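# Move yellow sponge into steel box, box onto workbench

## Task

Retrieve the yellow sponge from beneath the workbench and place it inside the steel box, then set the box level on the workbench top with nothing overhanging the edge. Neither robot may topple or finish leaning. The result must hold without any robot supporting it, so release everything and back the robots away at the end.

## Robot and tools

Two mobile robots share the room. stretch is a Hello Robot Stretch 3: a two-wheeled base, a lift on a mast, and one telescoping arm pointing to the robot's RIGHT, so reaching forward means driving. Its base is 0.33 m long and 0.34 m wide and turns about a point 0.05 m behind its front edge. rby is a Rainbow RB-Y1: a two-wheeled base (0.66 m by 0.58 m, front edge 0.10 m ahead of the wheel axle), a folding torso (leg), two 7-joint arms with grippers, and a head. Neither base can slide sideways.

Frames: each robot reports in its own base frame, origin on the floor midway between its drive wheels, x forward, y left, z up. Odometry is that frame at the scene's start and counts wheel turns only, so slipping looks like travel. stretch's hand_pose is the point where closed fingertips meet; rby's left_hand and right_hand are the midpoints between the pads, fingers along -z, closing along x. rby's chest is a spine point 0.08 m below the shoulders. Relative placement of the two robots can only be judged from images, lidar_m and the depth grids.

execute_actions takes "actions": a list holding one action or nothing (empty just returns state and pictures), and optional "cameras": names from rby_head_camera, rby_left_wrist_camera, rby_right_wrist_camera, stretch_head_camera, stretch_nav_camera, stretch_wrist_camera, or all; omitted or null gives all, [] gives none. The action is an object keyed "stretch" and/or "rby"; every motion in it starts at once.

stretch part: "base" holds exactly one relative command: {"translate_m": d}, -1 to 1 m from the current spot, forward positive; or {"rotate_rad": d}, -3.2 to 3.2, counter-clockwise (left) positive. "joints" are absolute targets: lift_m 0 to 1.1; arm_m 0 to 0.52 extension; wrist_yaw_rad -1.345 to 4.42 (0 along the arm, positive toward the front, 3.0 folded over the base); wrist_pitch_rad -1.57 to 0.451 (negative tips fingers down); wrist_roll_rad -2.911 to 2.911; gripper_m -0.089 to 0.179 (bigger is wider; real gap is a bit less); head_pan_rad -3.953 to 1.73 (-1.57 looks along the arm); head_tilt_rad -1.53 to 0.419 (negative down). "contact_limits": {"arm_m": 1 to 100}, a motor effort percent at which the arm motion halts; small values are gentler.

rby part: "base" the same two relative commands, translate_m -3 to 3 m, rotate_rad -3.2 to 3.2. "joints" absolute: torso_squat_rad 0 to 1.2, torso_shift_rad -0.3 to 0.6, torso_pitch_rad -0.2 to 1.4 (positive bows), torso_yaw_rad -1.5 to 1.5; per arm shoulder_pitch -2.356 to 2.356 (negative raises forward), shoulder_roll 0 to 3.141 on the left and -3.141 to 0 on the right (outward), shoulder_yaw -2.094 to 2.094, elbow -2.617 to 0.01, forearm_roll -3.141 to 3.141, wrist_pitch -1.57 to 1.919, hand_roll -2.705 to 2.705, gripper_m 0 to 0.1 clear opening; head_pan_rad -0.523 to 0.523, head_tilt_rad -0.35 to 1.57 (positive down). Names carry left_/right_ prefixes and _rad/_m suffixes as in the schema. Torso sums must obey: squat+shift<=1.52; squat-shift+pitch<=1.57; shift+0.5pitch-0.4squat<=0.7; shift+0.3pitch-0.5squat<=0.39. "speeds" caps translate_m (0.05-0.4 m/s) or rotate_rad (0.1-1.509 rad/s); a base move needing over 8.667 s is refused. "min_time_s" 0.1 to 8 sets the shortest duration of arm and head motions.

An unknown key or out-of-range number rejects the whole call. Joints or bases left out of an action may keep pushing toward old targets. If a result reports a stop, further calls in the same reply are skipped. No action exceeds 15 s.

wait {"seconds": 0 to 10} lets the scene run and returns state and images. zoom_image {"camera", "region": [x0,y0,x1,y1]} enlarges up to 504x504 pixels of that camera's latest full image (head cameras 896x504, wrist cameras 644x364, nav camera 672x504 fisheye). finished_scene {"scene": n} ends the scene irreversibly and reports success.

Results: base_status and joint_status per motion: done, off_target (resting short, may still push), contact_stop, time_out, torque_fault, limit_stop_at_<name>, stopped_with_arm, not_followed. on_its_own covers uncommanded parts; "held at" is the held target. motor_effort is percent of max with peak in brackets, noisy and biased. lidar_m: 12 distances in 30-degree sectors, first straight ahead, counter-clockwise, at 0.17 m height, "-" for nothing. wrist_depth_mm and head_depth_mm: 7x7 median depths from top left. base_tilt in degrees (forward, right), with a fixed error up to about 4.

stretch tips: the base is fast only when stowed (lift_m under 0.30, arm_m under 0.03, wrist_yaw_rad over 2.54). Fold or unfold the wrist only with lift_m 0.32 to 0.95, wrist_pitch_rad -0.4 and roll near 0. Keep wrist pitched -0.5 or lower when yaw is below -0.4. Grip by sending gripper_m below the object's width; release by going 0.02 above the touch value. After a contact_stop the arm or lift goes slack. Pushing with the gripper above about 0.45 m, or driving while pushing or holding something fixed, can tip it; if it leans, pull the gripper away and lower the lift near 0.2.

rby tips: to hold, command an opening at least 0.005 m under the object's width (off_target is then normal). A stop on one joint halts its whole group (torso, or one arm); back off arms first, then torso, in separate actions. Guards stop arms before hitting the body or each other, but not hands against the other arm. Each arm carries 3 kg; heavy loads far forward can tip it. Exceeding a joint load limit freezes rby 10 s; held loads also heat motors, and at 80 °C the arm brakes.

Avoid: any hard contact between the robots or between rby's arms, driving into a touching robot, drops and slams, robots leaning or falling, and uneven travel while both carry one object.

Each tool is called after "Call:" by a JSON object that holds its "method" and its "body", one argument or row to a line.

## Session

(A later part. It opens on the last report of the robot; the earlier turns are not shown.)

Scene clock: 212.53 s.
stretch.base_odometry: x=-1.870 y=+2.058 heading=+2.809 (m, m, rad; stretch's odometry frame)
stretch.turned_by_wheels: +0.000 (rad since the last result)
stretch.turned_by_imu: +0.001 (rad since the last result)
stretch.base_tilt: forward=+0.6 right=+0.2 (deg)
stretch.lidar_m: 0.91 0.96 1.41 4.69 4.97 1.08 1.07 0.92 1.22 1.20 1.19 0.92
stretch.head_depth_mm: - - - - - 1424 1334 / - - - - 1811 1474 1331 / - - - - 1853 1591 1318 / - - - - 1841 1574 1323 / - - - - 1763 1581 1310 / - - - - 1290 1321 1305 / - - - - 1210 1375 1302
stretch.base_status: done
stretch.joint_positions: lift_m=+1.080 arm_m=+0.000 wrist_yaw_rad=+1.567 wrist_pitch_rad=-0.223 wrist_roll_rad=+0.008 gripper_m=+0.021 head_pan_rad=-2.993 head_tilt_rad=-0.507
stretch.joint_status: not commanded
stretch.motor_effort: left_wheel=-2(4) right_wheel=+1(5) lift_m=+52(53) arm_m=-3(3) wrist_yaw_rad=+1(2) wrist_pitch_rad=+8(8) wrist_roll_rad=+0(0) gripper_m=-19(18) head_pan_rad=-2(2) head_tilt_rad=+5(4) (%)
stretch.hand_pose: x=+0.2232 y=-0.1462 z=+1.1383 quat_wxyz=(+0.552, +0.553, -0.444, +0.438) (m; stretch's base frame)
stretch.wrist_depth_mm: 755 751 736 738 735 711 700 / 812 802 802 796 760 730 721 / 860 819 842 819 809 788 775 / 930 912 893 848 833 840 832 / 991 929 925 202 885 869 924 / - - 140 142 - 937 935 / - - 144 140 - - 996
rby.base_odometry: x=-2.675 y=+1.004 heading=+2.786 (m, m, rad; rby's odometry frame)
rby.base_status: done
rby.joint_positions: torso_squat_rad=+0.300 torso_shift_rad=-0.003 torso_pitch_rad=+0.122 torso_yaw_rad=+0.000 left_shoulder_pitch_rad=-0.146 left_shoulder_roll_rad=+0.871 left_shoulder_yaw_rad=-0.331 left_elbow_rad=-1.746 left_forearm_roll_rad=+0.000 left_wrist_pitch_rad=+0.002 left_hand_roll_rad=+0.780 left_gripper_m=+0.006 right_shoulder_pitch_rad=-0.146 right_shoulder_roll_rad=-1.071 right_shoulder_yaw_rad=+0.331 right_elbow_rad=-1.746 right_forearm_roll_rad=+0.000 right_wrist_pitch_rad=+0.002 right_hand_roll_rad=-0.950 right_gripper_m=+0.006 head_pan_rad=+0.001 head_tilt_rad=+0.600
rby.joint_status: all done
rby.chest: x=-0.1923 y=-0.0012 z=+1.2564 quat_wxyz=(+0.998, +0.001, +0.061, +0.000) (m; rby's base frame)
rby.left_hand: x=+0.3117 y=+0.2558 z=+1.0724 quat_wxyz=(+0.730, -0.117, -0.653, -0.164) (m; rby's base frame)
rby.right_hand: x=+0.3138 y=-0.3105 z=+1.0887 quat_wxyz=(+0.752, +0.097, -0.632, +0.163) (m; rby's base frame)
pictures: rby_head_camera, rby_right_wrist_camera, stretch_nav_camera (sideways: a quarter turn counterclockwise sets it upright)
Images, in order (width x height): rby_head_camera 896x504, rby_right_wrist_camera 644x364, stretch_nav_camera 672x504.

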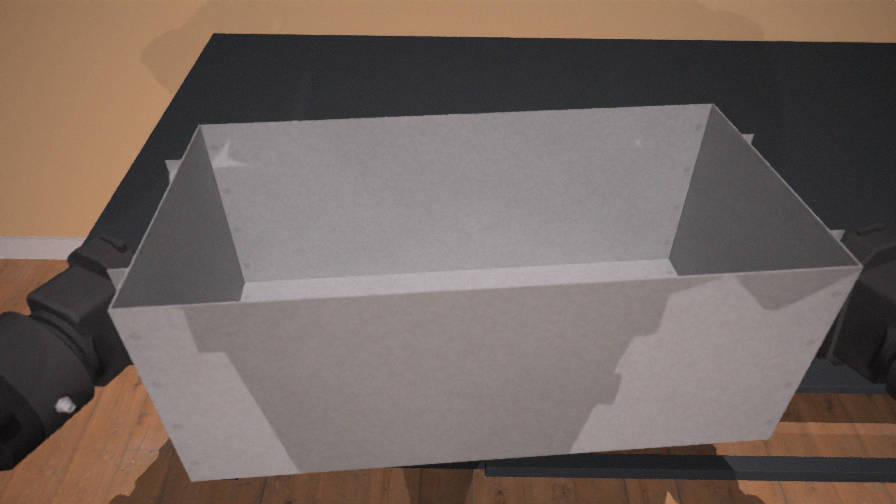

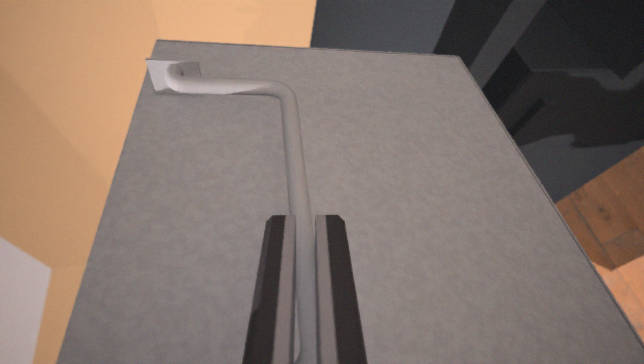

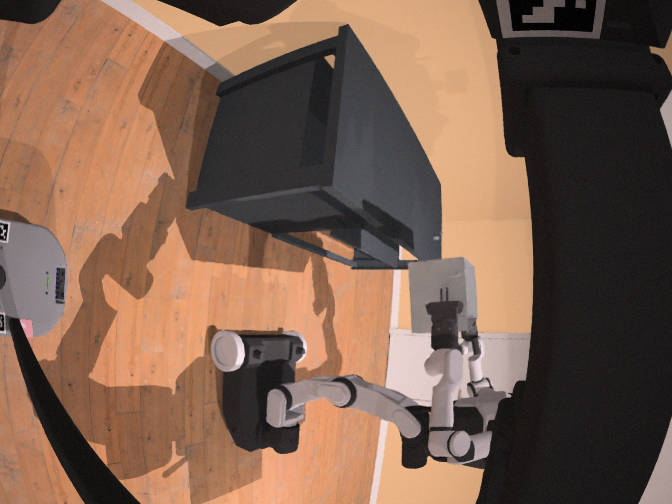

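Call:
{"method": "execute_actions", "body": {
  "actions": [
    {"rby":{"base":{"translate_m":0.25},"joints":{"head_tilt_rad":0.9}}}
  ],
  "cameras": ["rby_head_camera","stretch_nav_camera"]
}}

Scene clock: 214.93 s.
stretch.base_odometry: x=-1.870 y=+2.058 heading=+2.809 (m, m, rad; stretch's odometry frame)
stretch.turned_by_wheels: +0.000 (rad since the last result)
stretch.turned_by_imu: +0.000 (rad since the last result)
stretch.base_tilt: forward=+0.5 right=+0.3 (deg)
stretch.lidar_m: 0.91 0.97 1.40 4.68 4.96 1.15 1.06 0.93 1.22 1.20 1.19 0.92
stretch.head_depth_mm: - - - - - 1491 1337 / - - - - 1575 1488 1331 / - - - - 1577 1475 1327 / - - - - 1852 1570 1314 / - - - - 1775 1586 1316 / - - - - 1291 1323 1303 / - - - - 1194 1364 1297
stretch.base_status: not commanded
stretch.joint_positions: lift_m=+1.080 arm_m=+0.000 wrist_yaw_rad=+1.567 wrist_pitch_rad=-0.223 wrist_roll_rad=+0.008 gripper_m=+0.021 head_pan_rad=-2.993 head_tilt_rad=-0.507
stretch.joint_status: not commanded
stretch.motor_effort: left_wheel=-2(2) right_wheel=+2(2) lift_m=+53(53) arm_m=-3(3) wrist_yaw_rad=+2(2) wrist_pitch_rad=+8(8) wrist_roll_rad=+0(0) gripper_m=-18(18) head_pan_rad=-3(3) head_tilt_rad=+5(5) (%)
stretch.hand_pose: x=+0.2232 y=-0.1462 z=+1.1383 quat_wxyz=(+0.552, +0.553, -0.444, +0.438) (m; stretch's base frame)
stretch.wrist_depth_mm: 771 770 751 735 746 713 717 / 807 788 802 770 752 759 739 / 856 842 832 814 800 795 798 / 896 894 863 863 848 829 812 / 986 951 913 203 886 888 864 / - - 140 142 - 973 919 / - - 143 140 - - -
rby.base_odometry: x=-2.910 y=+1.091 heading=+2.787 (m, m, rad; rby's odometry frame)
rby.base_status: done
rby.joint_positions: torso_squat_rad=+0.300 torso_shift_rad=-0.003 torso_pitch_rad=+0.122 torso_yaw_rad=+0.000 left_shoulder_pitch_rad=-0.146 left_shoulder_roll_rad=+0.871 left_shoulder_yaw_rad=-0.331 left_elbow_rad=-1.746 left_forearm_roll_rad=+0.000 left_wrist_pitch_rad=+0.002 left_hand_roll_rad=+0.780 left_gripper_m=+0.006 right_shoulder_pitch_rad=-0.146 right_shoulder_roll_rad=-1.071 right_shoulder_yaw_rad=+0.331 right_elbow_rad=-1.746 right_forearm_roll_rad=+0.000 right_wrist_pitch_rad=+0.002 right_hand_roll_rad=-0.950 right_gripper_m=+0.006 head_pan_rad=+0.001 head_tilt_rad=+0.900
rby.joint_status: all done
rby.chest: x=-0.1923 y=-0.0012 z=+1.2564 quat_wxyz=(+0.998, +0.001, +0.061, +0.000) (m; rby's base frame)
rby.left_hand: x=+0.3117 y=+0.2558 z=+1.0724 quat_wxyz=(+0.730, -0.117, -0.653, -0.164) (m; rby's base frame)
rby.right_hand: x=+0.3138 y=-0.3105 z=+1.0887 quat_wxyz=(+0.752, +0.097, -0.632, +0.163) (m; rby's base frame)
pictures: rby_head_camera, stretch_nav_camera (sideways: a quarter turn counterclockwise sets it upright)
Images, in order (width x height): rby_head_camera 896x504, stretch_nav_camera 672x504.

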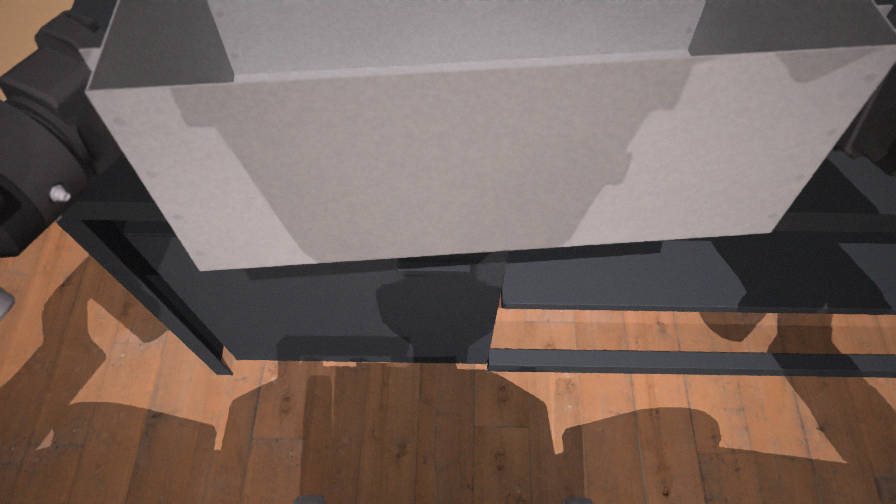

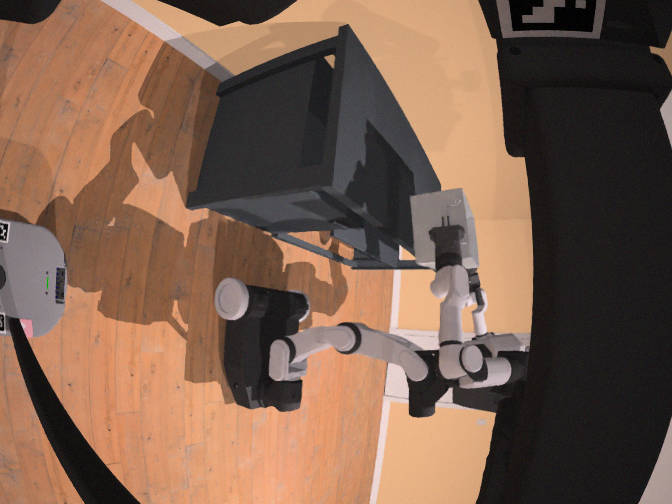

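Call:
{"method": "execute_actions", "body": {
  "actions": [
    {"rby":{"base":{"translate_m":0.2}}}
  ],
  "cameras": []
}}

Call:
{"method": "execute_actions", "body": {
  "actions": [
    {"rby":{"joints":{"torso_squat_rad":0.6}}}
  ],
  "cameras": ["rby_head_camera","stretch_nav_camera","rby_right_wrist_camera"]
}}

Scene clock: 217.17 s.
stretch.base_odometry: x=-1.870 y=+2.058 heading=+2.809 (m, m, rad; stretch's odometry frame)
stretch.turned_by_wheels: +0.000 (rad since the last result)
stretch.turned_by_imu: +0.000 (rad since the last result)
stretch.base_tilt: forward=+0.8 right=+0.3 (deg)
stretch.lidar_m: 0.90 0.96 1.41 4.69 4.96 1.20 1.08 0.93 1.22 1.20 1.19 0.92
stretch.head_depth_mm: - - - - - 1513 1336 / - - - - 1587 1512 1331 / - - - - 1617 1514 1323 / - - - - 1557 1494 1311 / - - - - 1715 1529 1314 / - - - - 1297 1324 1316 / - - - - 1201 1368 1299
stretch.base_status: not commanded
stretch.joint_positions: lift_m=+1.080 arm_m=+0.000 wrist_yaw_rad=+1.567 wrist_pitch_rad=-0.223 wrist_roll_rad=+0.008 gripper_m=+0.021 head_pan_rad=-2.993 head_tilt_rad=-0.507
stretch.joint_status: not commanded
stretch.motor_effort: left_wheel=-2(2) right_wheel=+2(1) lift_m=+52(53) arm_m=-3(3) wrist_yaw_rad=+1(2) wrist_pitch_rad=+8(8) wrist_roll_rad=+0(0) gripper_m=-18(18) head_pan_rad=-2(3) head_tilt_rad=+5(5) (%)
stretch.hand_pose: x=+0.2232 y=-0.1462 z=+1.1383 quat_wxyz=(+0.552, +0.553, -0.444, +0.438) (m; stretch's base frame)
stretch.wrist_depth_mm: 773 764 746 743 723 724 697 / 781 810 792 778 774 750 761 / 845 841 834 810 801 800 778 / 918 883 890 870 866 851 834 / 979 944 913 203 895 874 870 / - - 140 142 - 941 932 / - - 144 140 - - 983
rby.base_odometry: x=-3.097 y=+1.161 heading=+2.787 (m, m, rad; rby's odometry frame)
rby.base_status: done
rby.joint_positions: torso_squat_rad=+0.300 torso_shift_rad=-0.003 torso_pitch_rad=+0.122 torso_yaw_rad=+0.000 left_shoulder_pitch_rad=-0.146 left_shoulder_roll_rad=+0.871 left_shoulder_yaw_rad=-0.331 left_elbow_rad=-1.746 left_forearm_roll_rad=+0.000 left_wrist_pitch_rad=+0.002 left_hand_roll_rad=+0.780 left_gripper_m=+0.006 right_shoulder_pitch_rad=-0.146 right_shoulder_roll_rad=-1.071 right_shoulder_yaw_rad=+0.331 right_elbow_rad=-1.746 right_forearm_roll_rad=+0.000 right_wrist_pitch_rad=+0.002 right_hand_roll_rad=-0.950 right_gripper_m=+0.006 head_pan_rad=+0.001 head_tilt_rad=+0.900
rby.joint_status: not commanded
rby.chest: x=-0.1922 y=-0.0012 z=+1.2564 quat_wxyz=(+0.998, +0.001, +0.061, +0.000) (m; rby's base frame)
rby.left_hand: x=+0.3117 y=+0.2558 z=+1.0724 quat_wxyz=(+0.730, -0.117, -0.653, -0.164) (m; rby's base frame)
rby.right_hand: x=+0.3139 y=-0.3105 z=+1.0886 quat_wxyz=(+0.752, +0.097, -0.632, +0.163) (m; rby's base frame)
pictures: none
No camera images: the call's "cameras" was empty. Leave "cameras" out to get every camera's image.

Scene clock: 218.93 s.
stretch.base_odometry: x=-1.870 y=+2.058 heading=+2.809 (m, m, rad; stretch's odometry frame)
stretch.turned_by_wheels: +0.000 (rad since the last result)
stretch.turned_by_imu: +0.000 (rad since the last result)
stretch.base_tilt: forward=+0.6 right=+0.3 (deg)
stretch.lidar_m: 0.90 0.96 1.41 4.68 4.93 1.20 1.08 0.93 1.22 1.20 1.19 0.92
stretch.head_depth_mm: - - - - - 1535 1343 / - - - - 1573 1511 1338 / - - - - 1621 1512 1323 / - - - - 1555 1504 1315 / - - - - 1722 1538 1317 / - - - - 1283 1320 1312 / - - - - 1197 1366 1294
stretch.base_status: not commanded
stretch.joint_positions: lift_m=+1.080 arm_m=+0.000 wrist_yaw_rad=+1.567 wrist_pitch_rad=-0.223 wrist_roll_rad=+0.008 gripper_m=+0.021 head_pan_rad=-2.993 head_tilt_rad=-0.507
stretch.joint_status: not commanded
stretch.motor_effort: left_wheel=-2(2) right_wheel=+2(1) lift_m=+53(52) arm_m=-3(3) wrist_yaw_rad=+2(2) wrist_pitch_rad=+8(8) wrist_roll_rad=+0(0) gripper_m=-18(18) head_pan_rad=-2(3) head_tilt_rad=+5(5) (%)
stretch.hand_pose: x=+0.2232 y=-0.1462 z=+1.1383 quat_wxyz=(+0.552, +0.553, -0.444, +0.438) (m; stretch's base frame)
stretch.wrist_depth_mm: 772 754 741 742 730 700 701 / 810 797 786 770 776 740 743 / 864 835 862 825 790 813 785 / 892 888 886 852 853 830 827 / 982 943 926 203 909 901 880 / - - 140 141 - 937 922 / - - 144 140 - - -
rby.base_odometry: x=-3.097 y=+1.161 heading=+2.787 (m, m, rad; rby's odometry frame)
rby.base_status: not commanded
rby.joint_positions: torso_squat_rad=+0.600 torso_shift_rad=-0.003 torso_pitch_rad=+0.122 torso_yaw_rad=+0.000 left_shoulder_pitch_rad=-0.146 left_shoulder_roll_rad=+0.871 left_shoulder_yaw_rad=-0.331 left_elbow_rad=-1.746 left_forearm_roll_rad=+0.000 left_wrist_pitch_rad=+0.002 left_hand_roll_rad=+0.780 left_gripper_m=+0.006 right_shoulder_pitch_rad=-0.146 right_shoulder_roll_rad=-1.071 right_shoulder_yaw_rad=+0.331 right_elbow_rad=-1.746 right_forearm_roll_rad=+0.000 right_wrist_pitch_rad=+0.002 right_hand_roll_rad=-0.950 right_gripper_m=+0.006 head_pan_rad=+0.001 head_tilt_rad=+0.900
rby.joint_status: all done
rby.chest: x=-0.1921 y=-0.0012 z=+1.1654 quat_wxyz=(+0.998, +0.001, +0.061, +0.000) (m; rby's base frame)
rby.left_hand: x=+0.3119 y=+0.2559 z=+0.9815 quat_wxyz=(+0.730, -0.117, -0.653, -0.164) (m; rby's base frame)
rby.right_hand: x=+0.3141 y=-0.3104 z=+0.9978 quat_wxyz=(+0.752, +0.097, -0.632, +0.163) (m; rby's base frame)
pictures: rby_head_camera, rby_right_wrist_camera, stretch_nav_camera (sideways: a quarter turn counterclockwise sets it upright)
Images, in order (width x height): rby_head_camera 896x504, rby_right_wrist_camera 644x364, stretch_nav_camera 672x504.

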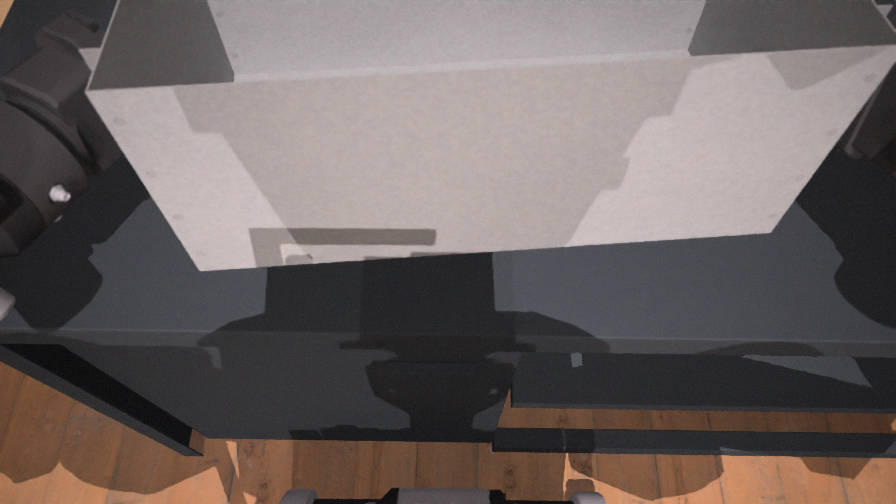

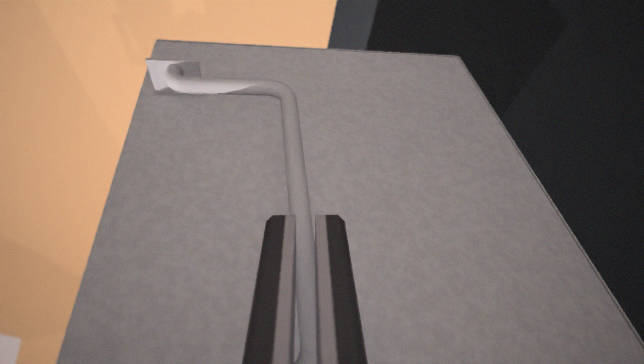

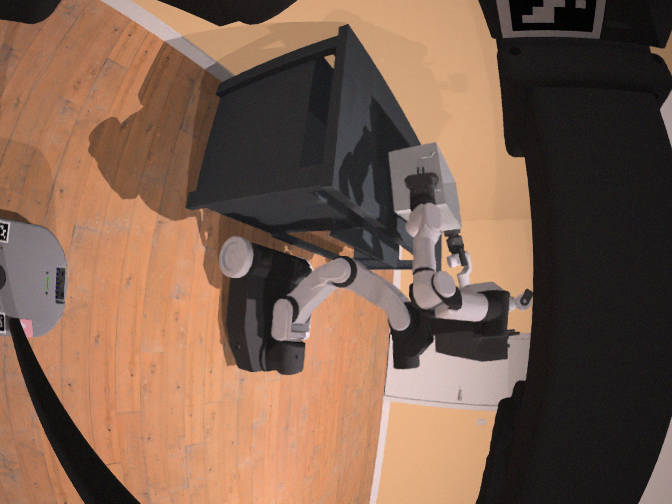

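Call:
{"method": "execute_actions", "body": {
  "actions": [
    {"rby":{"joints":{"torso_squat_rad":0.7}}}
  ],
  "cameras": ["rby_head_camera","rby_left_wrist_camera","stretch_nav_camera"]
}}

Scene clock: 221.53 s.
stretch.base_odometry: x=-1.870 y=+2.058 heading=+2.809 (m, m, rad; stretch's odometry frame)
stretch.turned_by_wheels: +0.000 (rad since the last result)
stretch.turned_by_imu: +0.000 (rad since the last result)
stretch.base_tilt: forward=+0.6 right=+0.3 (deg)
stretch.lidar_m: 0.91 0.97 1.41 4.67 4.96 1.20 1.08 0.93 1.22 1.20 1.19 0.92
stretch.head_depth_mm: - - - - - 1537 1336 / - - - - 1598 1497 1317 / - - - - 1607 1517 1316 / - - - - 1561 1515 1315 / - - - - 1733 1537 1314 / - - - - 1292 1320 1300 / - - - - 1195 1367 1299
stretch.base_status: not commanded
stretch.joint_positions: lift_m=+1.080 arm_m=+0.000 wrist_yaw_rad=+1.567 wrist_pitch_rad=-0.223 wrist_roll_rad=+0.008 gripper_m=+0.021 head_pan_rad=-2.993 head_tilt_rad=-0.507
stretch.joint_status: not commanded
stretch.motor_effort: left_wheel=-2(2) right_wheel=+2(1) lift_m=+52(52) arm_m=-3(3) wrist_yaw_rad=+1(3) wrist_pitch_rad=+8(8) wrist_roll_rad=+0(0) gripper_m=-18(18) head_pan_rad=-3(2) head_tilt_rad=+5(5) (%)
stretch.hand_pose: x=+0.2232 y=-0.1462 z=+1.1383 quat_wxyz=(+0.552, +0.553, -0.444, +0.438) (m; stretch's base frame)
stretch.wrist_depth_mm: 759 743 718 729 713 711 702 / 805 814 798 771 740 761 743 / 855 851 821 805 802 780 803 / 902 893 875 878 848 844 849 / - 939 912 202 904 894 863 / - - 140 142 - 956 966 / - - 143 140 - - 973
rby.base_odometry: x=-3.097 y=+1.161 heading=+2.787 (m, m, rad; rby's odometry frame)
rby.base_status: not commanded
rby.joint_positions: torso_squat_rad=+0.700 torso_shift_rad=-0.003 torso_pitch_rad=+0.122 torso_yaw_rad=+0.000 left_shoulder_pitch_rad=-0.146 left_shoulder_roll_rad=+0.871 left_shoulder_yaw_rad=-0.331 left_elbow_rad=-1.746 left_forearm_roll_rad=+0.000 left_wrist_pitch_rad=+0.002 left_hand_roll_rad=+0.780 left_gripper_m=+0.006 right_shoulder_pitch_rad=-0.146 right_shoulder_roll_rad=-1.071 right_shoulder_yaw_rad=+0.331 right_elbow_rad=-1.746 right_forearm_roll_rad=+0.000 right_wrist_pitch_rad=+0.002 right_hand_roll_rad=-0.950 right_gripper_m=+0.006 head_pan_rad=+0.001 head_tilt_rad=+0.900
rby.joint_status: all done
rby.chest: x=-0.1920 y=-0.0011 z=+1.1231 quat_wxyz=(+0.998, +0.001, +0.061, +0.000) (m; rby's base frame)
rby.left_hand: x=+0.3120 y=+0.2559 z=+0.9392 quat_wxyz=(+0.730, -0.117, -0.653, -0.164) (m; rby's base frame)
rby.right_hand: x=+0.3142 y=-0.3104 z=+0.9555 quat_wxyz=(+0.752, +0.097, -0.632, +0.163) (m; rby's base frame)
pictures: rby_head_camera, rby_left_wrist_camera, stretch_nav_camera (sideways: a quarter turn counterclockwise sets it upright)
Images, in order (width x height): rby_head_camera 896x504, rby_left_wrist_camera 644x364, stretch_nav_camera 672x504.

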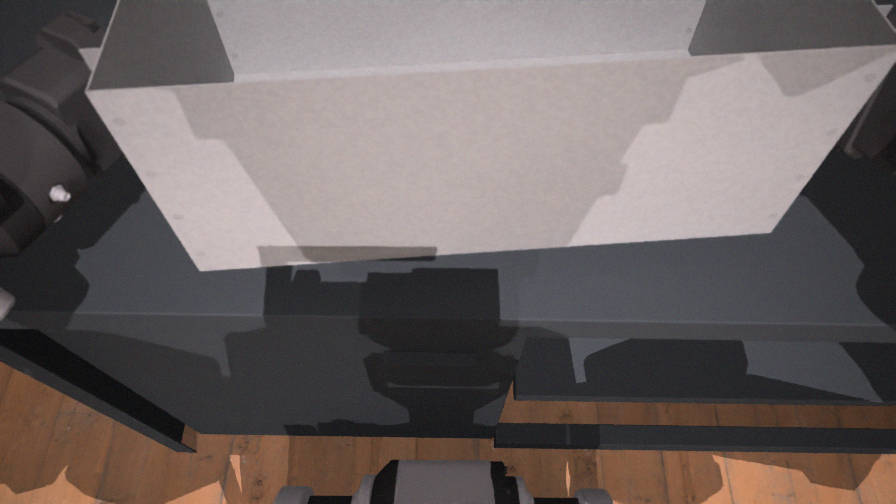

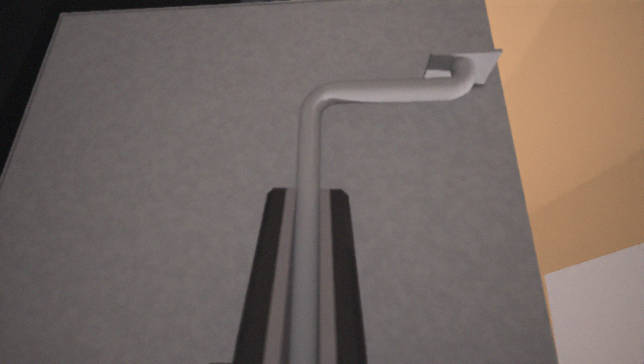

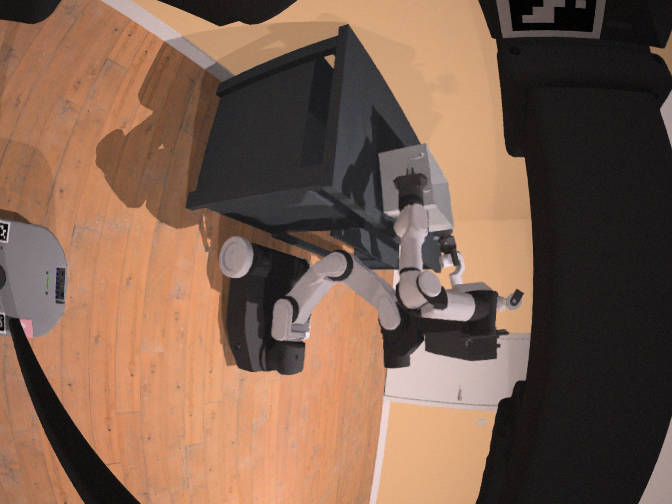

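Call:
{"method": "execute_actions", "body": {
  "actions": [
    {"rby":{"joints":{"torso_squat_rad":0.75}}}
  ],
  "cameras": ["rby_head_camera","stretch_nav_camera"]
}}

Scene clock: 222.63 s.
stretch.base_odometry: x=-1.870 y=+2.058 heading=+2.809 (m, m, rad; stretch's odometry frame)
stretch.turned_by_wheels: +0.000 (rad since the last result)
stretch.turned_by_imu: +0.000 (rad since the last result)
stretch.base_tilt: forward=+0.6 right=+0.2 (deg)
stretch.lidar_m: 0.90 0.97 1.41 4.68 4.94 1.20 1.08 0.93 1.22 1.20 1.19 0.92
stretch.head_depth_mm: - - - - - 1524 1338 / - - - - 1583 1509 1333 / - - - - 1617 1503 1323 / - - - - 1559 1508 1315 / - - - - 1719 1527 1310 / - - - - 1288 1313 1308 / - - - - 1205 1354 1300
stretch.base_status: not commanded
stretch.joint_positions: lift_m=+1.080 arm_m=+0.000 wrist_yaw_rad=+1.567 wrist_pitch_rad=-0.223 wrist_roll_rad=+0.008 gripper_m=+0.021 head_pan_rad=-2.993 head_tilt_rad=-0.507
stretch.joint_status: not commanded
stretch.motor_effort: left_wheel=-2(2) right_wheel=+1(2) lift_m=+52(53) arm_m=-3(3) wrist_yaw_rad=+2(2) wrist_pitch_rad=+8(8) wrist_roll_rad=+0(0) gripper_m=-18(19) head_pan_rad=-2(3) head_tilt_rad=+5(4) (%)
stretch.hand_pose: x=+0.2232 y=-0.1462 z=+1.1383 quat_wxyz=(+0.552, +0.553, -0.444, +0.438) (m; stretch's base frame)
stretch.wrist_depth_mm: 772 746 740 735 739 716 708 / 818 828 774 763 770 755 732 / 858 844 822 818 799 785 797 / 915 899 862 877 887 827 824 / 957 963 934 203 873 878 876 / - - 140 142 - 950 931 / - - 143 140 - - 997
rby.base_odometry: x=-3.097 y=+1.161 heading=+2.787 (m, m, rad; rby's odometry frame)
rby.base_status: not commanded
rby.joint_positions: torso_squat_rad=+0.750 torso_shift_rad=-0.004 torso_pitch_rad=+0.120 torso_yaw_rad=+0.000 left_shoulder_pitch_rad=-0.149 left_shoulder_roll_rad=+0.872 left_shoulder_yaw_rad=-0.328 left_elbow_rad=-1.749 left_forearm_roll_rad=+0.000 left_wrist_pitch_rad=+0.000 left_hand_roll_rad=+0.780 left_gripper_m=+0.007 right_shoulder_pitch_rad=-0.146 right_shoulder_roll_rad=-1.071 right_shoulder_yaw_rad=+0.331 right_elbow_rad=-1.745 right_forearm_roll_rad=+0.000 right_wrist_pitch_rad=+0.002 right_hand_roll_rad=-0.950 right_gripper_m=+0.006 head_pan_rad=+0.001 head_tilt_rad=+0.900
rby.joint_status: all done
rby.chest: x=-0.1927 y=-0.0012 z=+1.0999 quat_wxyz=(+0.998, +0.001, +0.060, +0.000) (m; rby's base frame)
rby.left_hand: x=+0.3127 y=+0.2551 z=+0.9207 quat_wxyz=(+0.727, -0.117, -0.657, -0.165) (m; rby's base frame)
rby.right_hand: x=+0.3137 y=-0.3106 z=+0.9329 quat_wxyz=(+0.751, +0.097, -0.632, +0.163) (m; rby's base frame)
pictures: rby_head_camera, stretch_nav_camera (sideways: a quarter turn counterclockwise sets it upright)
Images, in order (width x height): rby_head_camera 896x504, stretch_nav_camera 672x504.

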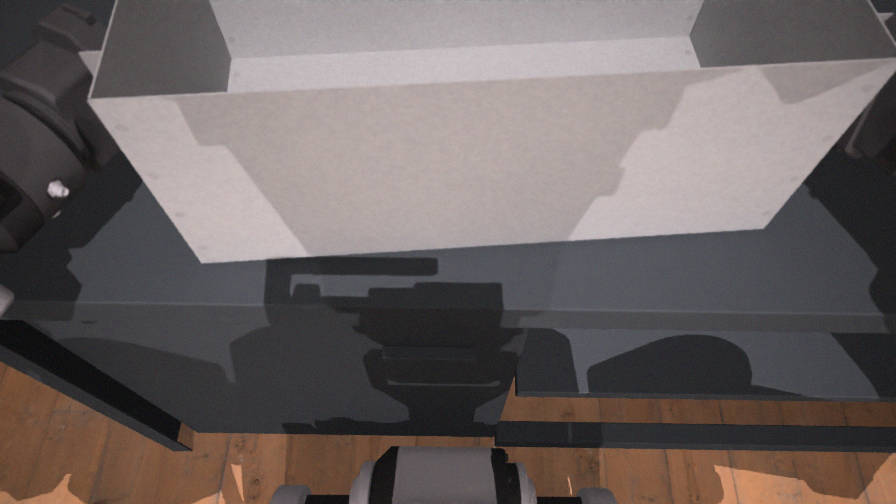

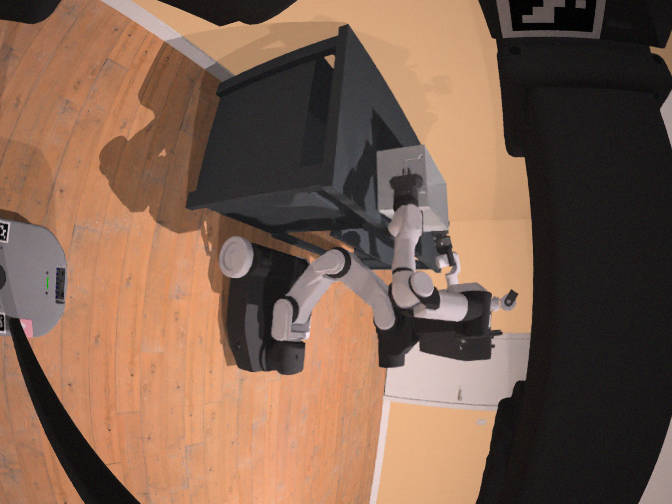

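Call:
{"method": "execute_actions", "body": {
  "actions": [
    {"rby":{"joints":{"torso_squat_rad":0.78}}}
  ],
  "cameras": []
}}

Call:
{"method": "execute_actions", "body": {
  "actions": [
    {"rby":{"joints":{"left_gripper_m":0.06,"right_gripper_m":0.06}}}
  ],
  "cameras": ["rby_head_camera","rby_left_wrist_camera","rby_right_wrist_camera"]
}}

Scene clock: 224.20 s.
stretch.base_odometry: x=-1.870 y=+2.058 heading=+2.809 (m, m, rad; stretch's odometry frame)
stretch.turned_by_wheels: +0.000 (rad since the last result)
stretch.turned_by_imu: +0.000 (rad since the last result)
stretch.base_tilt: forward=+0.5 right=+0.3 (deg)
stretch.lidar_m: 0.91 0.96 1.41 4.69 4.95 1.20 1.08 0.92 1.22 1.20 1.19 0.92
stretch.head_depth_mm: - - - - - 1523 1334 / - - - - 1587 1505 1322 / - - - - 1616 1507 1318 / - - - - 1558 1491 1319 / - - - - 1714 1530 1307 / - - - - 1287 1321 1305 / - - - - 1191 1366 1307
stretch.base_status: not commanded
stretch.joint_positions: lift_m=+1.080 arm_m=+0.000 wrist_yaw_rad=+1.567 wrist_pitch_rad=-0.223 wrist_roll_rad=+0.008 gripper_m=+0.021 head_pan_rad=-2.993 head_tilt_rad=-0.507
stretch.joint_status: not commanded
stretch.motor_effort: left_wheel=-2(2) right_wheel=+1(1) lift_m=+53(53) arm_m=-3(3) wrist_yaw_rad=+2(2) wrist_pitch_rad=+8(8) wrist_roll_rad=-1(0) gripper_m=-19(19) head_pan_rad=-3(3) head_tilt_rad=+5(5) (%)
stretch.hand_pose: x=+0.2232 y=-0.1462 z=+1.1383 quat_wxyz=(+0.552, +0.553, -0.444, +0.438) (m; stretch's base frame)
stretch.wrist_depth_mm: 758 748 732 729 702 704 705 / 807 804 773 782 760 746 746 / 865 869 841 815 811 806 788 / 905 931 867 861 886 826 842 / 976 937 910 204 867 905 865 / - - 141 142 - 947 944 / - - 144 139 - - 976
rby.base_odometry: x=-3.097 y=+1.161 heading=+2.787 (m, m, rad; rby's odometry frame)
rby.base_status: not commanded
rby.joint_positions: torso_squat_rad=+0.780 torso_shift_rad=-0.005 torso_pitch_rad=+0.117 torso_yaw_rad=+0.000 left_shoulder_pitch_rad=-0.154 left_shoulder_roll_rad=+0.873 left_shoulder_yaw_rad=-0.323 left_elbow_rad=-1.753 left_forearm_roll_rad=+0.000 left_wrist_pitch_rad=-0.002 left_hand_roll_rad=+0.780 left_gripper_m=+0.007 right_shoulder_pitch_rad=-0.150 right_shoulder_roll_rad=-1.073 right_shoulder_yaw_rad=+0.327 right_elbow_rad=-1.747 right_forearm_roll_rad=+0.000 right_wrist_pitch_rad=+0.001 right_hand_roll_rad=-0.950 right_gripper_m=+0.006 head_pan_rad=+0.001 head_tilt_rad=+0.900
rby.joint_status: all done
rby.chest: x=-0.1944 y=-0.0012 z=+1.0853 quat_wxyz=(+0.998, +0.001, +0.058, +0.000) (m; rby's base frame)
rby.left_hand: x=+0.3134 y=+0.2543 z=+0.9140 quat_wxyz=(+0.721, -0.117, -0.662, -0.166) (m; rby's base frame)
rby.right_hand: x=+0.3143 y=-0.3104 z=+0.9246 quat_wxyz=(+0.747, +0.096, -0.637, +0.164) (m; rby's base frame)
pictures: none
No camera images: the call's "cameras" was empty. Leave "cameras" out to get every camera's image.

Scene clock: 225.27 s.
stretch.base_odometry: x=-1.870 y=+2.058 heading=+2.809 (m, m, rad; stretch's odometry frame)
stretch.turned_by_wheels: +0.000 (rad since the last result)
stretch.turned_by_imu: +0.000 (rad since the last result)
stretch.base_tilt: forward=+0.6 right=+0.3 (deg)
stretch.lidar_m: 0.91 0.96 1.41 4.69 4.97 1.20 1.08 0.92 1.22 1.20 1.19 0.92
stretch.head_depth_mm: - - - - - 1536 1331 / - - - - 1601 1511 1330 / - - - - 1619 1500 1325 / - - - - 1556 1507 1326 / - - - - 1725 1538 1307 / - - - - 1285 1320 1298 / - - - - 1206 1375 1301
stretch.base_status: not commanded
stretch.joint_positions: lift_m=+1.080 arm_m=+0.000 wrist_yaw_rad=+1.567 wrist_pitch_rad=-0.223 wrist_roll_rad=+0.008 gripper_m=+0.021 head_pan_rad=-2.993 head_tilt_rad=-0.507
stretch.joint_status: not commanded
stretch.motor_effort: left_wheel=-2(2) right_wheel=+1(2) lift_m=+53(52) arm_m=-3(3) wrist_yaw_rad=+2(2) wrist_pitch_rad=+8(8) wrist_roll_rad=+0(0) gripper_m=-19(19) head_pan_rad=-2(2) head_tilt_rad=+5(5) (%)
stretch.hand_pose: x=+0.2232 y=-0.1462 z=+1.1383 quat_wxyz=(+0.552, +0.553, -0.444, +0.438) (m; stretch's base frame)
stretch.wrist_depth_mm: 782 746 746 732 717 718 714 / 790 804 794 776 761 762 730 / 868 847 858 834 799 798 785 / 914 878 875 873 863 838 824 / 978 942 930 202 880 881 855 / - - 140 142 - 931 919 / - - 144 139 - - 997
rby.base_odometry: x=-3.097 y=+1.161 heading=+2.787 (m, m, rad; rby's odometry frame)
rby.base_status: not commanded
rby.joint_positions: torso_squat_rad=+0.780 torso_shift_rad=-0.004 torso_pitch_rad=+0.120 torso_yaw_rad=+0.000 left_shoulder_pitch_rad=-0.150 left_shoulder_roll_rad=+0.873 left_shoulder_yaw_rad=-0.326 left_elbow_rad=-1.748 left_forearm_roll_rad=+0.000 left_wrist_pitch_rad=+0.001 left_hand_roll_rad=+0.780 left_gripper_m=+0.060 right_shoulder_pitch_rad=-0.147 right_shoulder_roll_rad=-1.072 right_shoulder_yaw_rad=+0.329 right_elbow_rad=-1.745 right_forearm_roll_rad=+0.000 right_wrist_pitch_rad=+0.002 right_hand_roll_rad=-0.950 right_gripper_m=+0.059 head_pan_rad=+0.001 head_tilt_rad=+0.900
rby.joint_status: all done
rby.chest: x=-0.1928 y=-0.0012 z=+1.0853 quat_wxyz=(+0.998, +0.001, +0.060, +0.000) (m; rby's base frame)
rby.left_hand: x=+0.3132 y=+0.2560 z=+0.9071 quat_wxyz=(+0.726, -0.116, -0.657, -0.164) (m; rby's base frame)
rby.right_hand: x=+0.3143 y=-0.3114 z=+0.9201 quat_wxyz=(+0.750, +0.096, -0.634, +0.162) (m; rby's base frame)
pictures: rby_head_camera, rby_left_wrist_camera, rby_right_wrist_camera
Images, in order (width x height): rby_head_camera 896x504, rby_left_wrist_camera 644x364, rby_right_wrist_camera 644x364.

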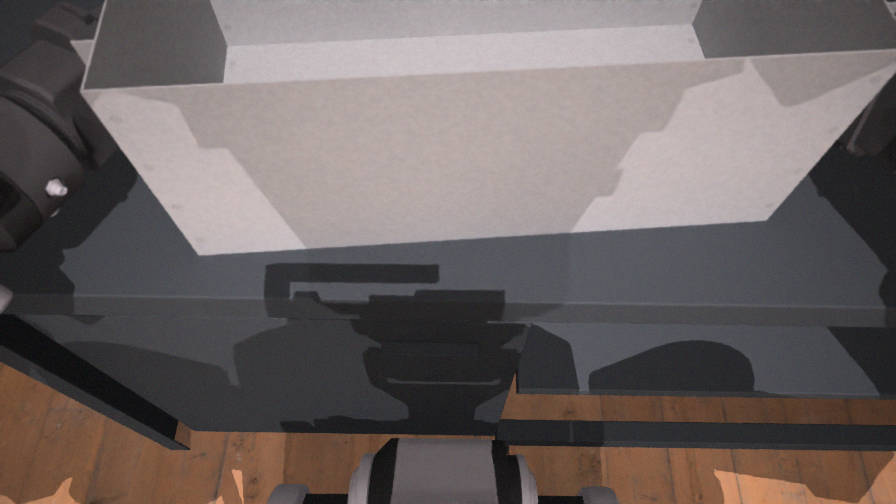

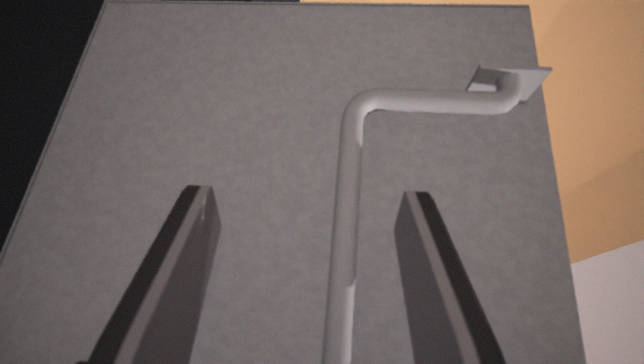

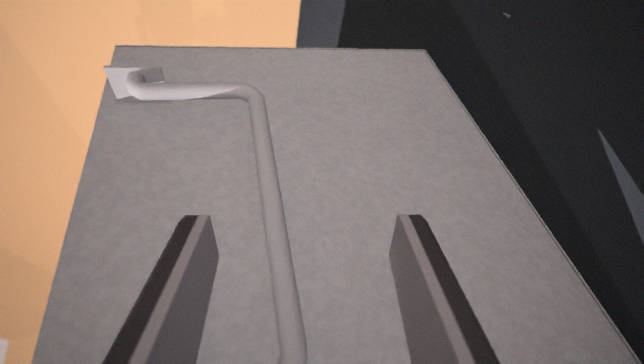

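Call:
{"method": "execute_actions", "body": {
  "actions": [
    {"rby":{"joints":{"left_shoulder_roll_rad":1.1,"right_shoulder_roll_rad":-1.3}}}
  ],
  "cameras": ["rby_left_wrist_camera","rby_right_wrist_camera"]
}}

Call:
{"method": "execute_actions", "body": {
  "actions": [
    {"rby":{"base":{"translate_m":-0.9}}}
  ],
  "cameras": ["rby_head_camera","stretch_nav_camera"]
}}

Scene clock: 226.53 s.
stretch.base_odometry: x=-1.870 y=+2.058 heading=+2.809 (m, m, rad; stretch's odometry frame)
stretch.turned_by_wheels: +0.000 (rad since the last result)
stretch.turned_by_imu: +0.000 (rad since the last result)
stretch.base_tilt: forward=+0.4 right=+0.3 (deg)
stretch.lidar_m: 0.91 0.96 1.41 4.67 4.96 1.20 1.08 0.92 1.22 1.20 1.19 0.92
stretch.head_depth_mm: - - - - - 1537 1335 / - - - - 1587 1518 1333 / - - - - 1612 1512 1329 / - - - - 1553 1509 1316 / - - - - 1733 1539 1308 / - - - - 1294 1318 1298 / - - - - 1203 1373 1304
stretch.base_status: not commanded
stretch.joint_positions: lift_m=+1.080 arm_m=+0.000 wrist_yaw_rad=+1.567 wrist_pitch_rad=-0.223 wrist_roll_rad=+0.008 gripper_m=+0.021 head_pan_rad=-2.993 head_tilt_rad=-0.507
stretch.joint_status: not commanded
stretch.motor_effort: left_wheel=-3(2) right_wheel=+2(2) lift_m=+52(52) arm_m=-3(3) wrist_yaw_rad=+3(2) wrist_pitch_rad=+8(8) wrist_roll_rad=+1(0) gripper_m=-18(19) head_pan_rad=-2(3) head_tilt_rad=+5(5) (%)
stretch.hand_pose: x=+0.2232 y=-0.1462 z=+1.1383 quat_wxyz=(+0.552, +0.553, -0.444, +0.438) (m; stretch's base frame)
stretch.wrist_depth_mm: 768 763 757 737 731 718 702 / 809 791 803 758 757 747 754 / 883 838 828 825 789 801 769 / 882 913 889 857 838 824 828 / 975 984 923 203 896 910 861 / - - 140 141 - 947 951 / - - 144 139 - - -
rby.base_odometry: x=-3.097 y=+1.161 heading=+2.787 (m, m, rad; rby's odometry frame)
rby.base_status: not commanded
rby.joint_positions: torso_squat_rad=+0.780 torso_shift_rad=-0.004 torso_pitch_rad=+0.120 torso_yaw_rad=+0.000 left_shoulder_pitch_rad=-0.150 left_shoulder_roll_rad=+1.100 left_shoulder_yaw_rad=-0.330 left_elbow_rad=-1.750 left_forearm_roll_rad=+0.000 left_wrist_pitch_rad=+0.000 left_hand_roll_rad=+0.780 left_gripper_m=+0.060 right_shoulder_pitch_rad=-0.150 right_shoulder_roll_rad=-1.300 right_shoulder_yaw_rad=+0.330 right_elbow_rad=-1.750 right_forearm_roll_rad=+0.000 right_wrist_pitch_rad=+0.000 right_hand_roll_rad=-0.950 right_gripper_m=+0.060 head_pan_rad=+0.001 head_tilt_rad=+0.900
rby.joint_status: all done
rby.chest: x=-0.1928 y=-0.0010 z=+1.0853 quat_wxyz=(+0.998, +0.001, +0.060, +0.000) (m; rby's base frame)
rby.left_hand: x=+0.3151 y=+0.3134 z=+0.9271 quat_wxyz=(+0.731, -0.033, -0.638, -0.238) (m; rby's base frame)
rby.right_hand: x=+0.3166 y=-0.3622 z=+0.9543 quat_wxyz=(+0.751, +0.010, -0.617, +0.235) (m; rby's base frame)
pictures: rby_left_wrist_camera, rby_right_wrist_camera
Images, in order (width x height): rby_left_wrist_camera 644x364, rby_right_wrist_camera 644x364.

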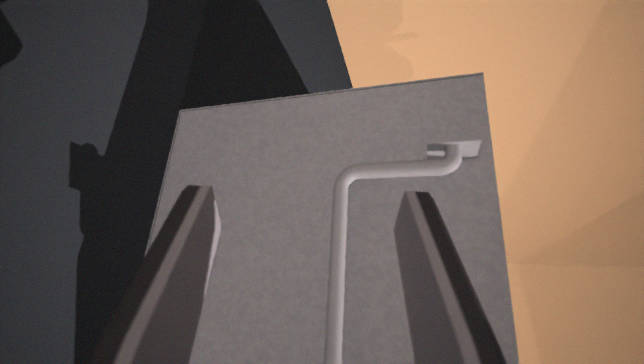

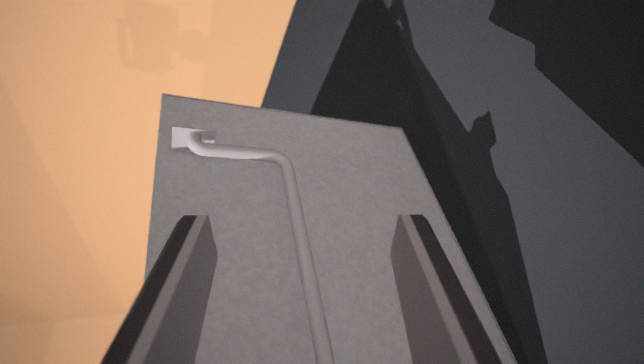

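Scene clock: 230.30 s.
stretch.base_odometry: x=-1.870 y=+2.058 heading=+2.809 (m, m, rad; stretch's odometry frame)
stretch.turned_by_wheels: +0.000 (rad since the last result)
stretch.turned_by_imu: +0.001 (rad since the last result)
stretch.base_tilt: forward=+0.7 right=+0.3 (deg)
stretch.lidar_m: 0.91 0.96 1.41 4.68 1.49 1.21 1.43 0.93 1.22 1.20 1.19 0.92
stretch.head_depth_mm: - - - - - 1615 1346 / - - - - 1836 1593 1327 / - - - - 1845 1593 1324 / - - - - 1854 1581 1319 / - - - - 1759 1578 1314 / - - - - 1287 1314 1302 / - - - - 1209 1365 1291
stretch.base_status: not commanded
stretch.joint_positions: lift_m=+1.080 arm_m=+0.000 wrist_yaw_rad=+1.567 wrist_pitch_rad=-0.223 wrist_roll_rad=+0.008 gripper_m=+0.021 head_pan_rad=-2.993 head_tilt_rad=-0.507
stretch.joint_status: not commanded
stretch.motor_effort: left_wheel=-2(2) right_wheel=+1(1) lift_m=+52(52) arm_m=-3(4) wrist_yaw_rad=+2(2) wrist_pitch_rad=+8(8) wrist_roll_rad=+0(0) gripper_m=-19(19) head_pan_rad=-3(2) head_tilt_rad=+5(4) (%)
stretch.hand_pose: x=+0.2232 y=-0.1462 z=+1.1383 quat_wxyz=(+0.552, +0.553, -0.444, +0.438) (m; stretch's base frame)
stretch.wrist_depth_mm: 767 768 760 736 722 732 691 / 828 785 785 767 761 764 733 / 879 835 825 823 835 772 783 / 907 895 884 864 853 823 819 / 998 951 921 203 879 890 884 / - - 140 142 - 947 949 / - - 144 140 - - 994
rby.base_odometry: x=-2.253 y=+0.849 heading=+2.788 (m, m, rad; rby's odometry frame)
rby.base_status: done
rby.joint_positions: torso_squat_rad=+0.780 torso_shift_rad=-0.004 torso_pitch_rad=+0.120 torso_yaw_rad=+0.000 left_shoulder_pitch_rad=-0.150 left_shoulder_roll_rad=+1.100 left_shoulder_yaw_rad=-0.330 left_elbow_rad=-1.750 left_forearm_roll_rad=+0.000 left_wrist_pitch_rad=+0.000 left_hand_roll_rad=+0.780 left_gripper_m=+0.060 right_shoulder_pitch_rad=-0.150 right_shoulder_roll_rad=-1.300 right_shoulder_yaw_rad=+0.330 right_elbow_rad=-1.750 right_forearm_roll_rad=+0.000 right_wrist_pitch_rad=+0.000 right_hand_roll_rad=-0.950 right_gripper_m=+0.060 head_pan_rad=+0.001 head_tilt_rad=+0.900
rby.joint_status: not commanded
rby.chest: x=-0.1928 y=-0.0010 z=+1.0853 quat_wxyz=(+0.998, +0.001, +0.060, +0.000) (m; rby's base frame)
rby.left_hand: x=+0.3151 y=+0.3133 z=+0.9270 quat_wxyz=(+0.731, -0.033, -0.638, -0.238) (m; rby's base frame)
rby.right_hand: x=+0.3167 y=-0.3622 z=+0.9544 quat_wxyz=(+0.751, +0.011, -0.617, +0.235) (m; rby's base frame)
pictures: rby_head_camera, stretch_nav_camera (sideways: a quarter turn counterclockwise sets it upright)
Images, in order (width x height): rby_head_camera 896x504, stretch_nav_camera 672x504.

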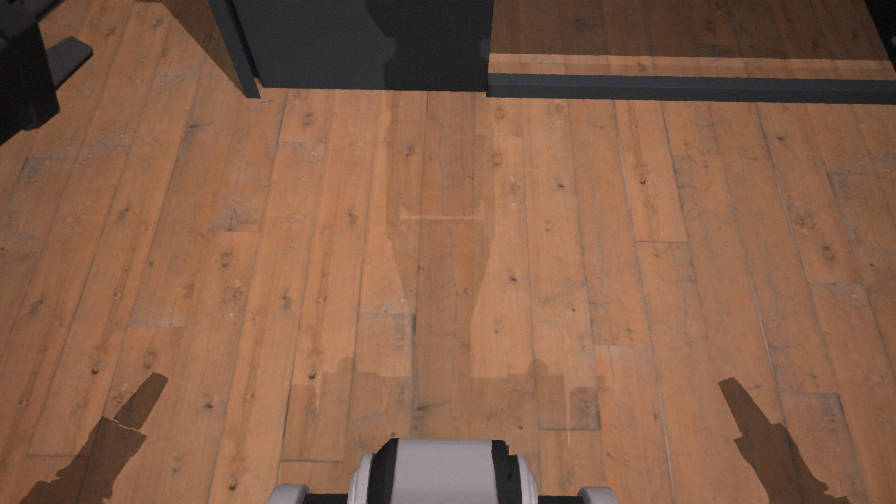

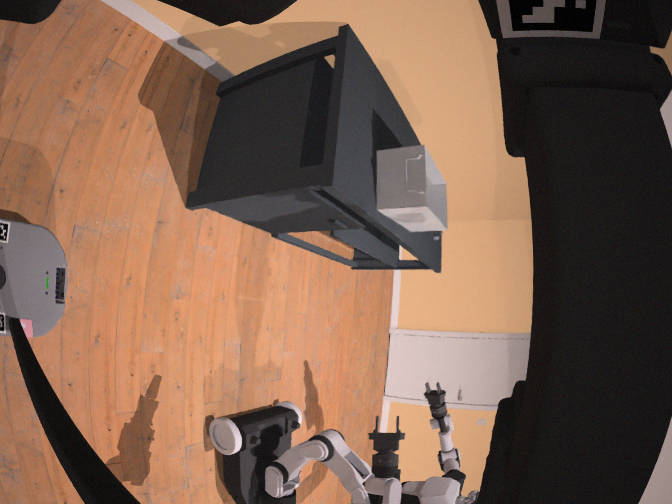

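Call:
{"method": "execute_actions", "body": {
  "actions": [
    {"rby":{"base":{"translate_m":-0.7}},"stretch":{"base":{"translate_m":-0.95},"joints":{"lift_m":1.1,"head_pan_rad":-1.57,"head_tilt_rad":-0.5}}}
  ],
  "cameras": ["stretch_head_camera","stretch_nav_camera","rby_head_camera"]
}}

Scene clock: 241.13 s.
stretch.base_odometry: x=-0.972 y=+1.748 heading=+2.809 (m, m, rad; stretch's odometry frame)
stretch.turned_by_wheels: +0.000 (rad since the last result)
stretch.turned_by_imu: -0.001 (rad since the last result)
stretch.base_tilt: forward=+0.6 right=+0.3 (deg)
stretch.lidar_m: 1.84 1.97 2.63 1.36 1.43 2.85 1.65 0.53 0.41 0.38 1.20 1.74
stretch.head_depth_mm: - - - - - 596 527 / - - - - - 595 524 / - - - - - 591 528 / 943 1019 1118 1089 - 582 533 / 945 1032 1126 1222 - - 545 / 961 1038 1150 1255 - - 1216 / 966 1051 1160 1239 - - 1222
stretch.base_status: done
stretch.joint_positions: lift_m=+1.097 arm_m=+0.000 wrist_yaw_rad=+1.567 wrist_pitch_rad=-0.222 wrist_roll_rad=+0.008 gripper_m=+0.021 head_pan_rad=-1.577 head_tilt_rad=-0.507
stretch.joint_status: all done
joint sent to its limit — the command would take stretch.lift_m past its upper limit, so that joint was sent only as far as its limit.
stretch.motor_effort: left_wheel=-2(6) right_wheel=+2(3) lift_m=+52(55) arm_m=-3(3) wrist_yaw_rad=+0(2) wrist_pitch_rad=+8(8) wrist_roll_rad=+0(0) gripper_m=-19(17) head_pan_rad=+2(33) head_tilt_rad=+4(8) (%)
stretch.hand_pose: x=+0.2232 y=-0.1462 z=+1.1559 quat_wxyz=(+0.552, +0.553, -0.444, +0.438) (m; stretch's base frame)
stretch.wrist_depth_mm: - - - - - - - / - - - - - - - / - - - - - - - / - - - - - - - / - - - 202 - - - / - - 140 142 - - - / - - 143 140 - - -
rby.base_odometry: x=-1.596 y=+0.607 heading=+2.789 (m, m, rad; rby's odometry frame)
rby.base_status: done
rby.joint_positions: torso_squat_rad=+0.780 torso_shift_rad=-0.004 torso_pitch_rad=+0.120 torso_yaw_rad=+0.000 left_shoulder_pitch_rad=-0.150 left_shoulder_roll_rad=+1.100 left_shoulder_yaw_rad=-0.330 left_elbow_rad=-1.750 left_forearm_roll_rad=+0.000 left_wrist_pitch_rad=+0.000 left_hand_roll_rad=+0.780 left_gripper_m=+0.060 right_shoulder_pitch_rad=-0.150 right_shoulder_roll_rad=-1.300 right_shoulder_yaw_rad=+0.330 right_elbow_rad=-1.750 right_forearm_roll_rad=+0.000 right_wrist_pitch_rad=+0.000 right_hand_roll_rad=-0.950 right_gripper_m=+0.060 head_pan_rad=+0.001 head_tilt_rad=+0.900
rby.joint_status: not commanded
rby.chest: x=-0.1928 y=-0.0010 z=+1.0853 quat_wxyz=(+0.998, +0.001, +0.060, +0.000) (m; rby's base frame)
rby.left_hand: x=+0.3151 y=+0.3133 z=+0.9270 quat_wxyz=(+0.731, -0.033, -0.638, -0.238) (m; rby's base frame)
rby.right_hand: x=+0.3167 y=-0.3621 z=+0.9544 quat_wxyz=(+0.751, +0.011, -0.617, +0.235) (m; rby's base frame)
pictures: rby_head_camera, stretch_head_camera (sideways: a quarter turn clockwise sets it upright), stretch_nav_camera (sideways: a quarter turn counterclockwise sets it upright)
Images, in order (width x height): rby_head_camera 896x504, stretch_head_camera 896x504, stretch_nav_camera 672x504.

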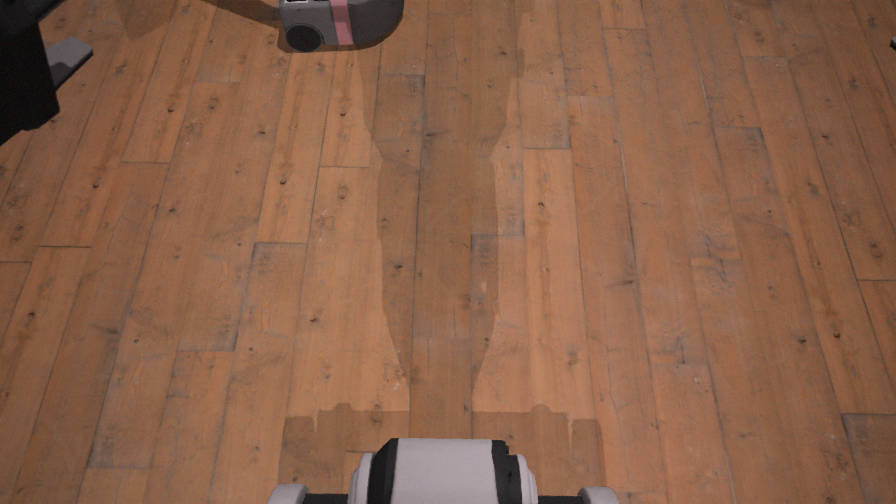

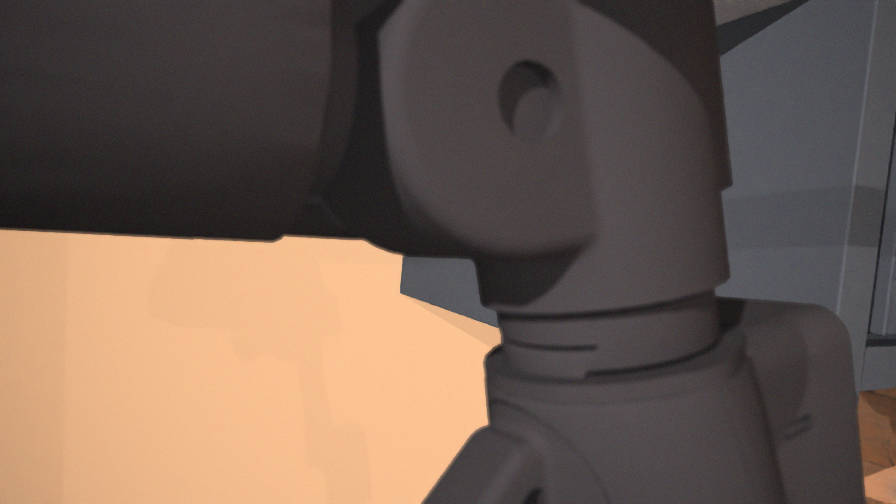

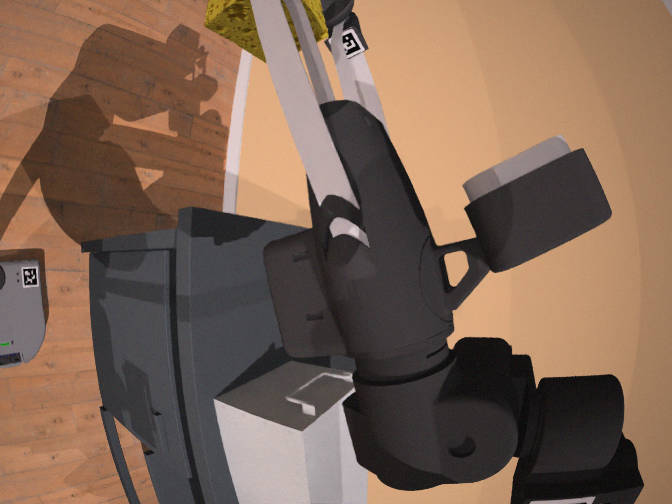

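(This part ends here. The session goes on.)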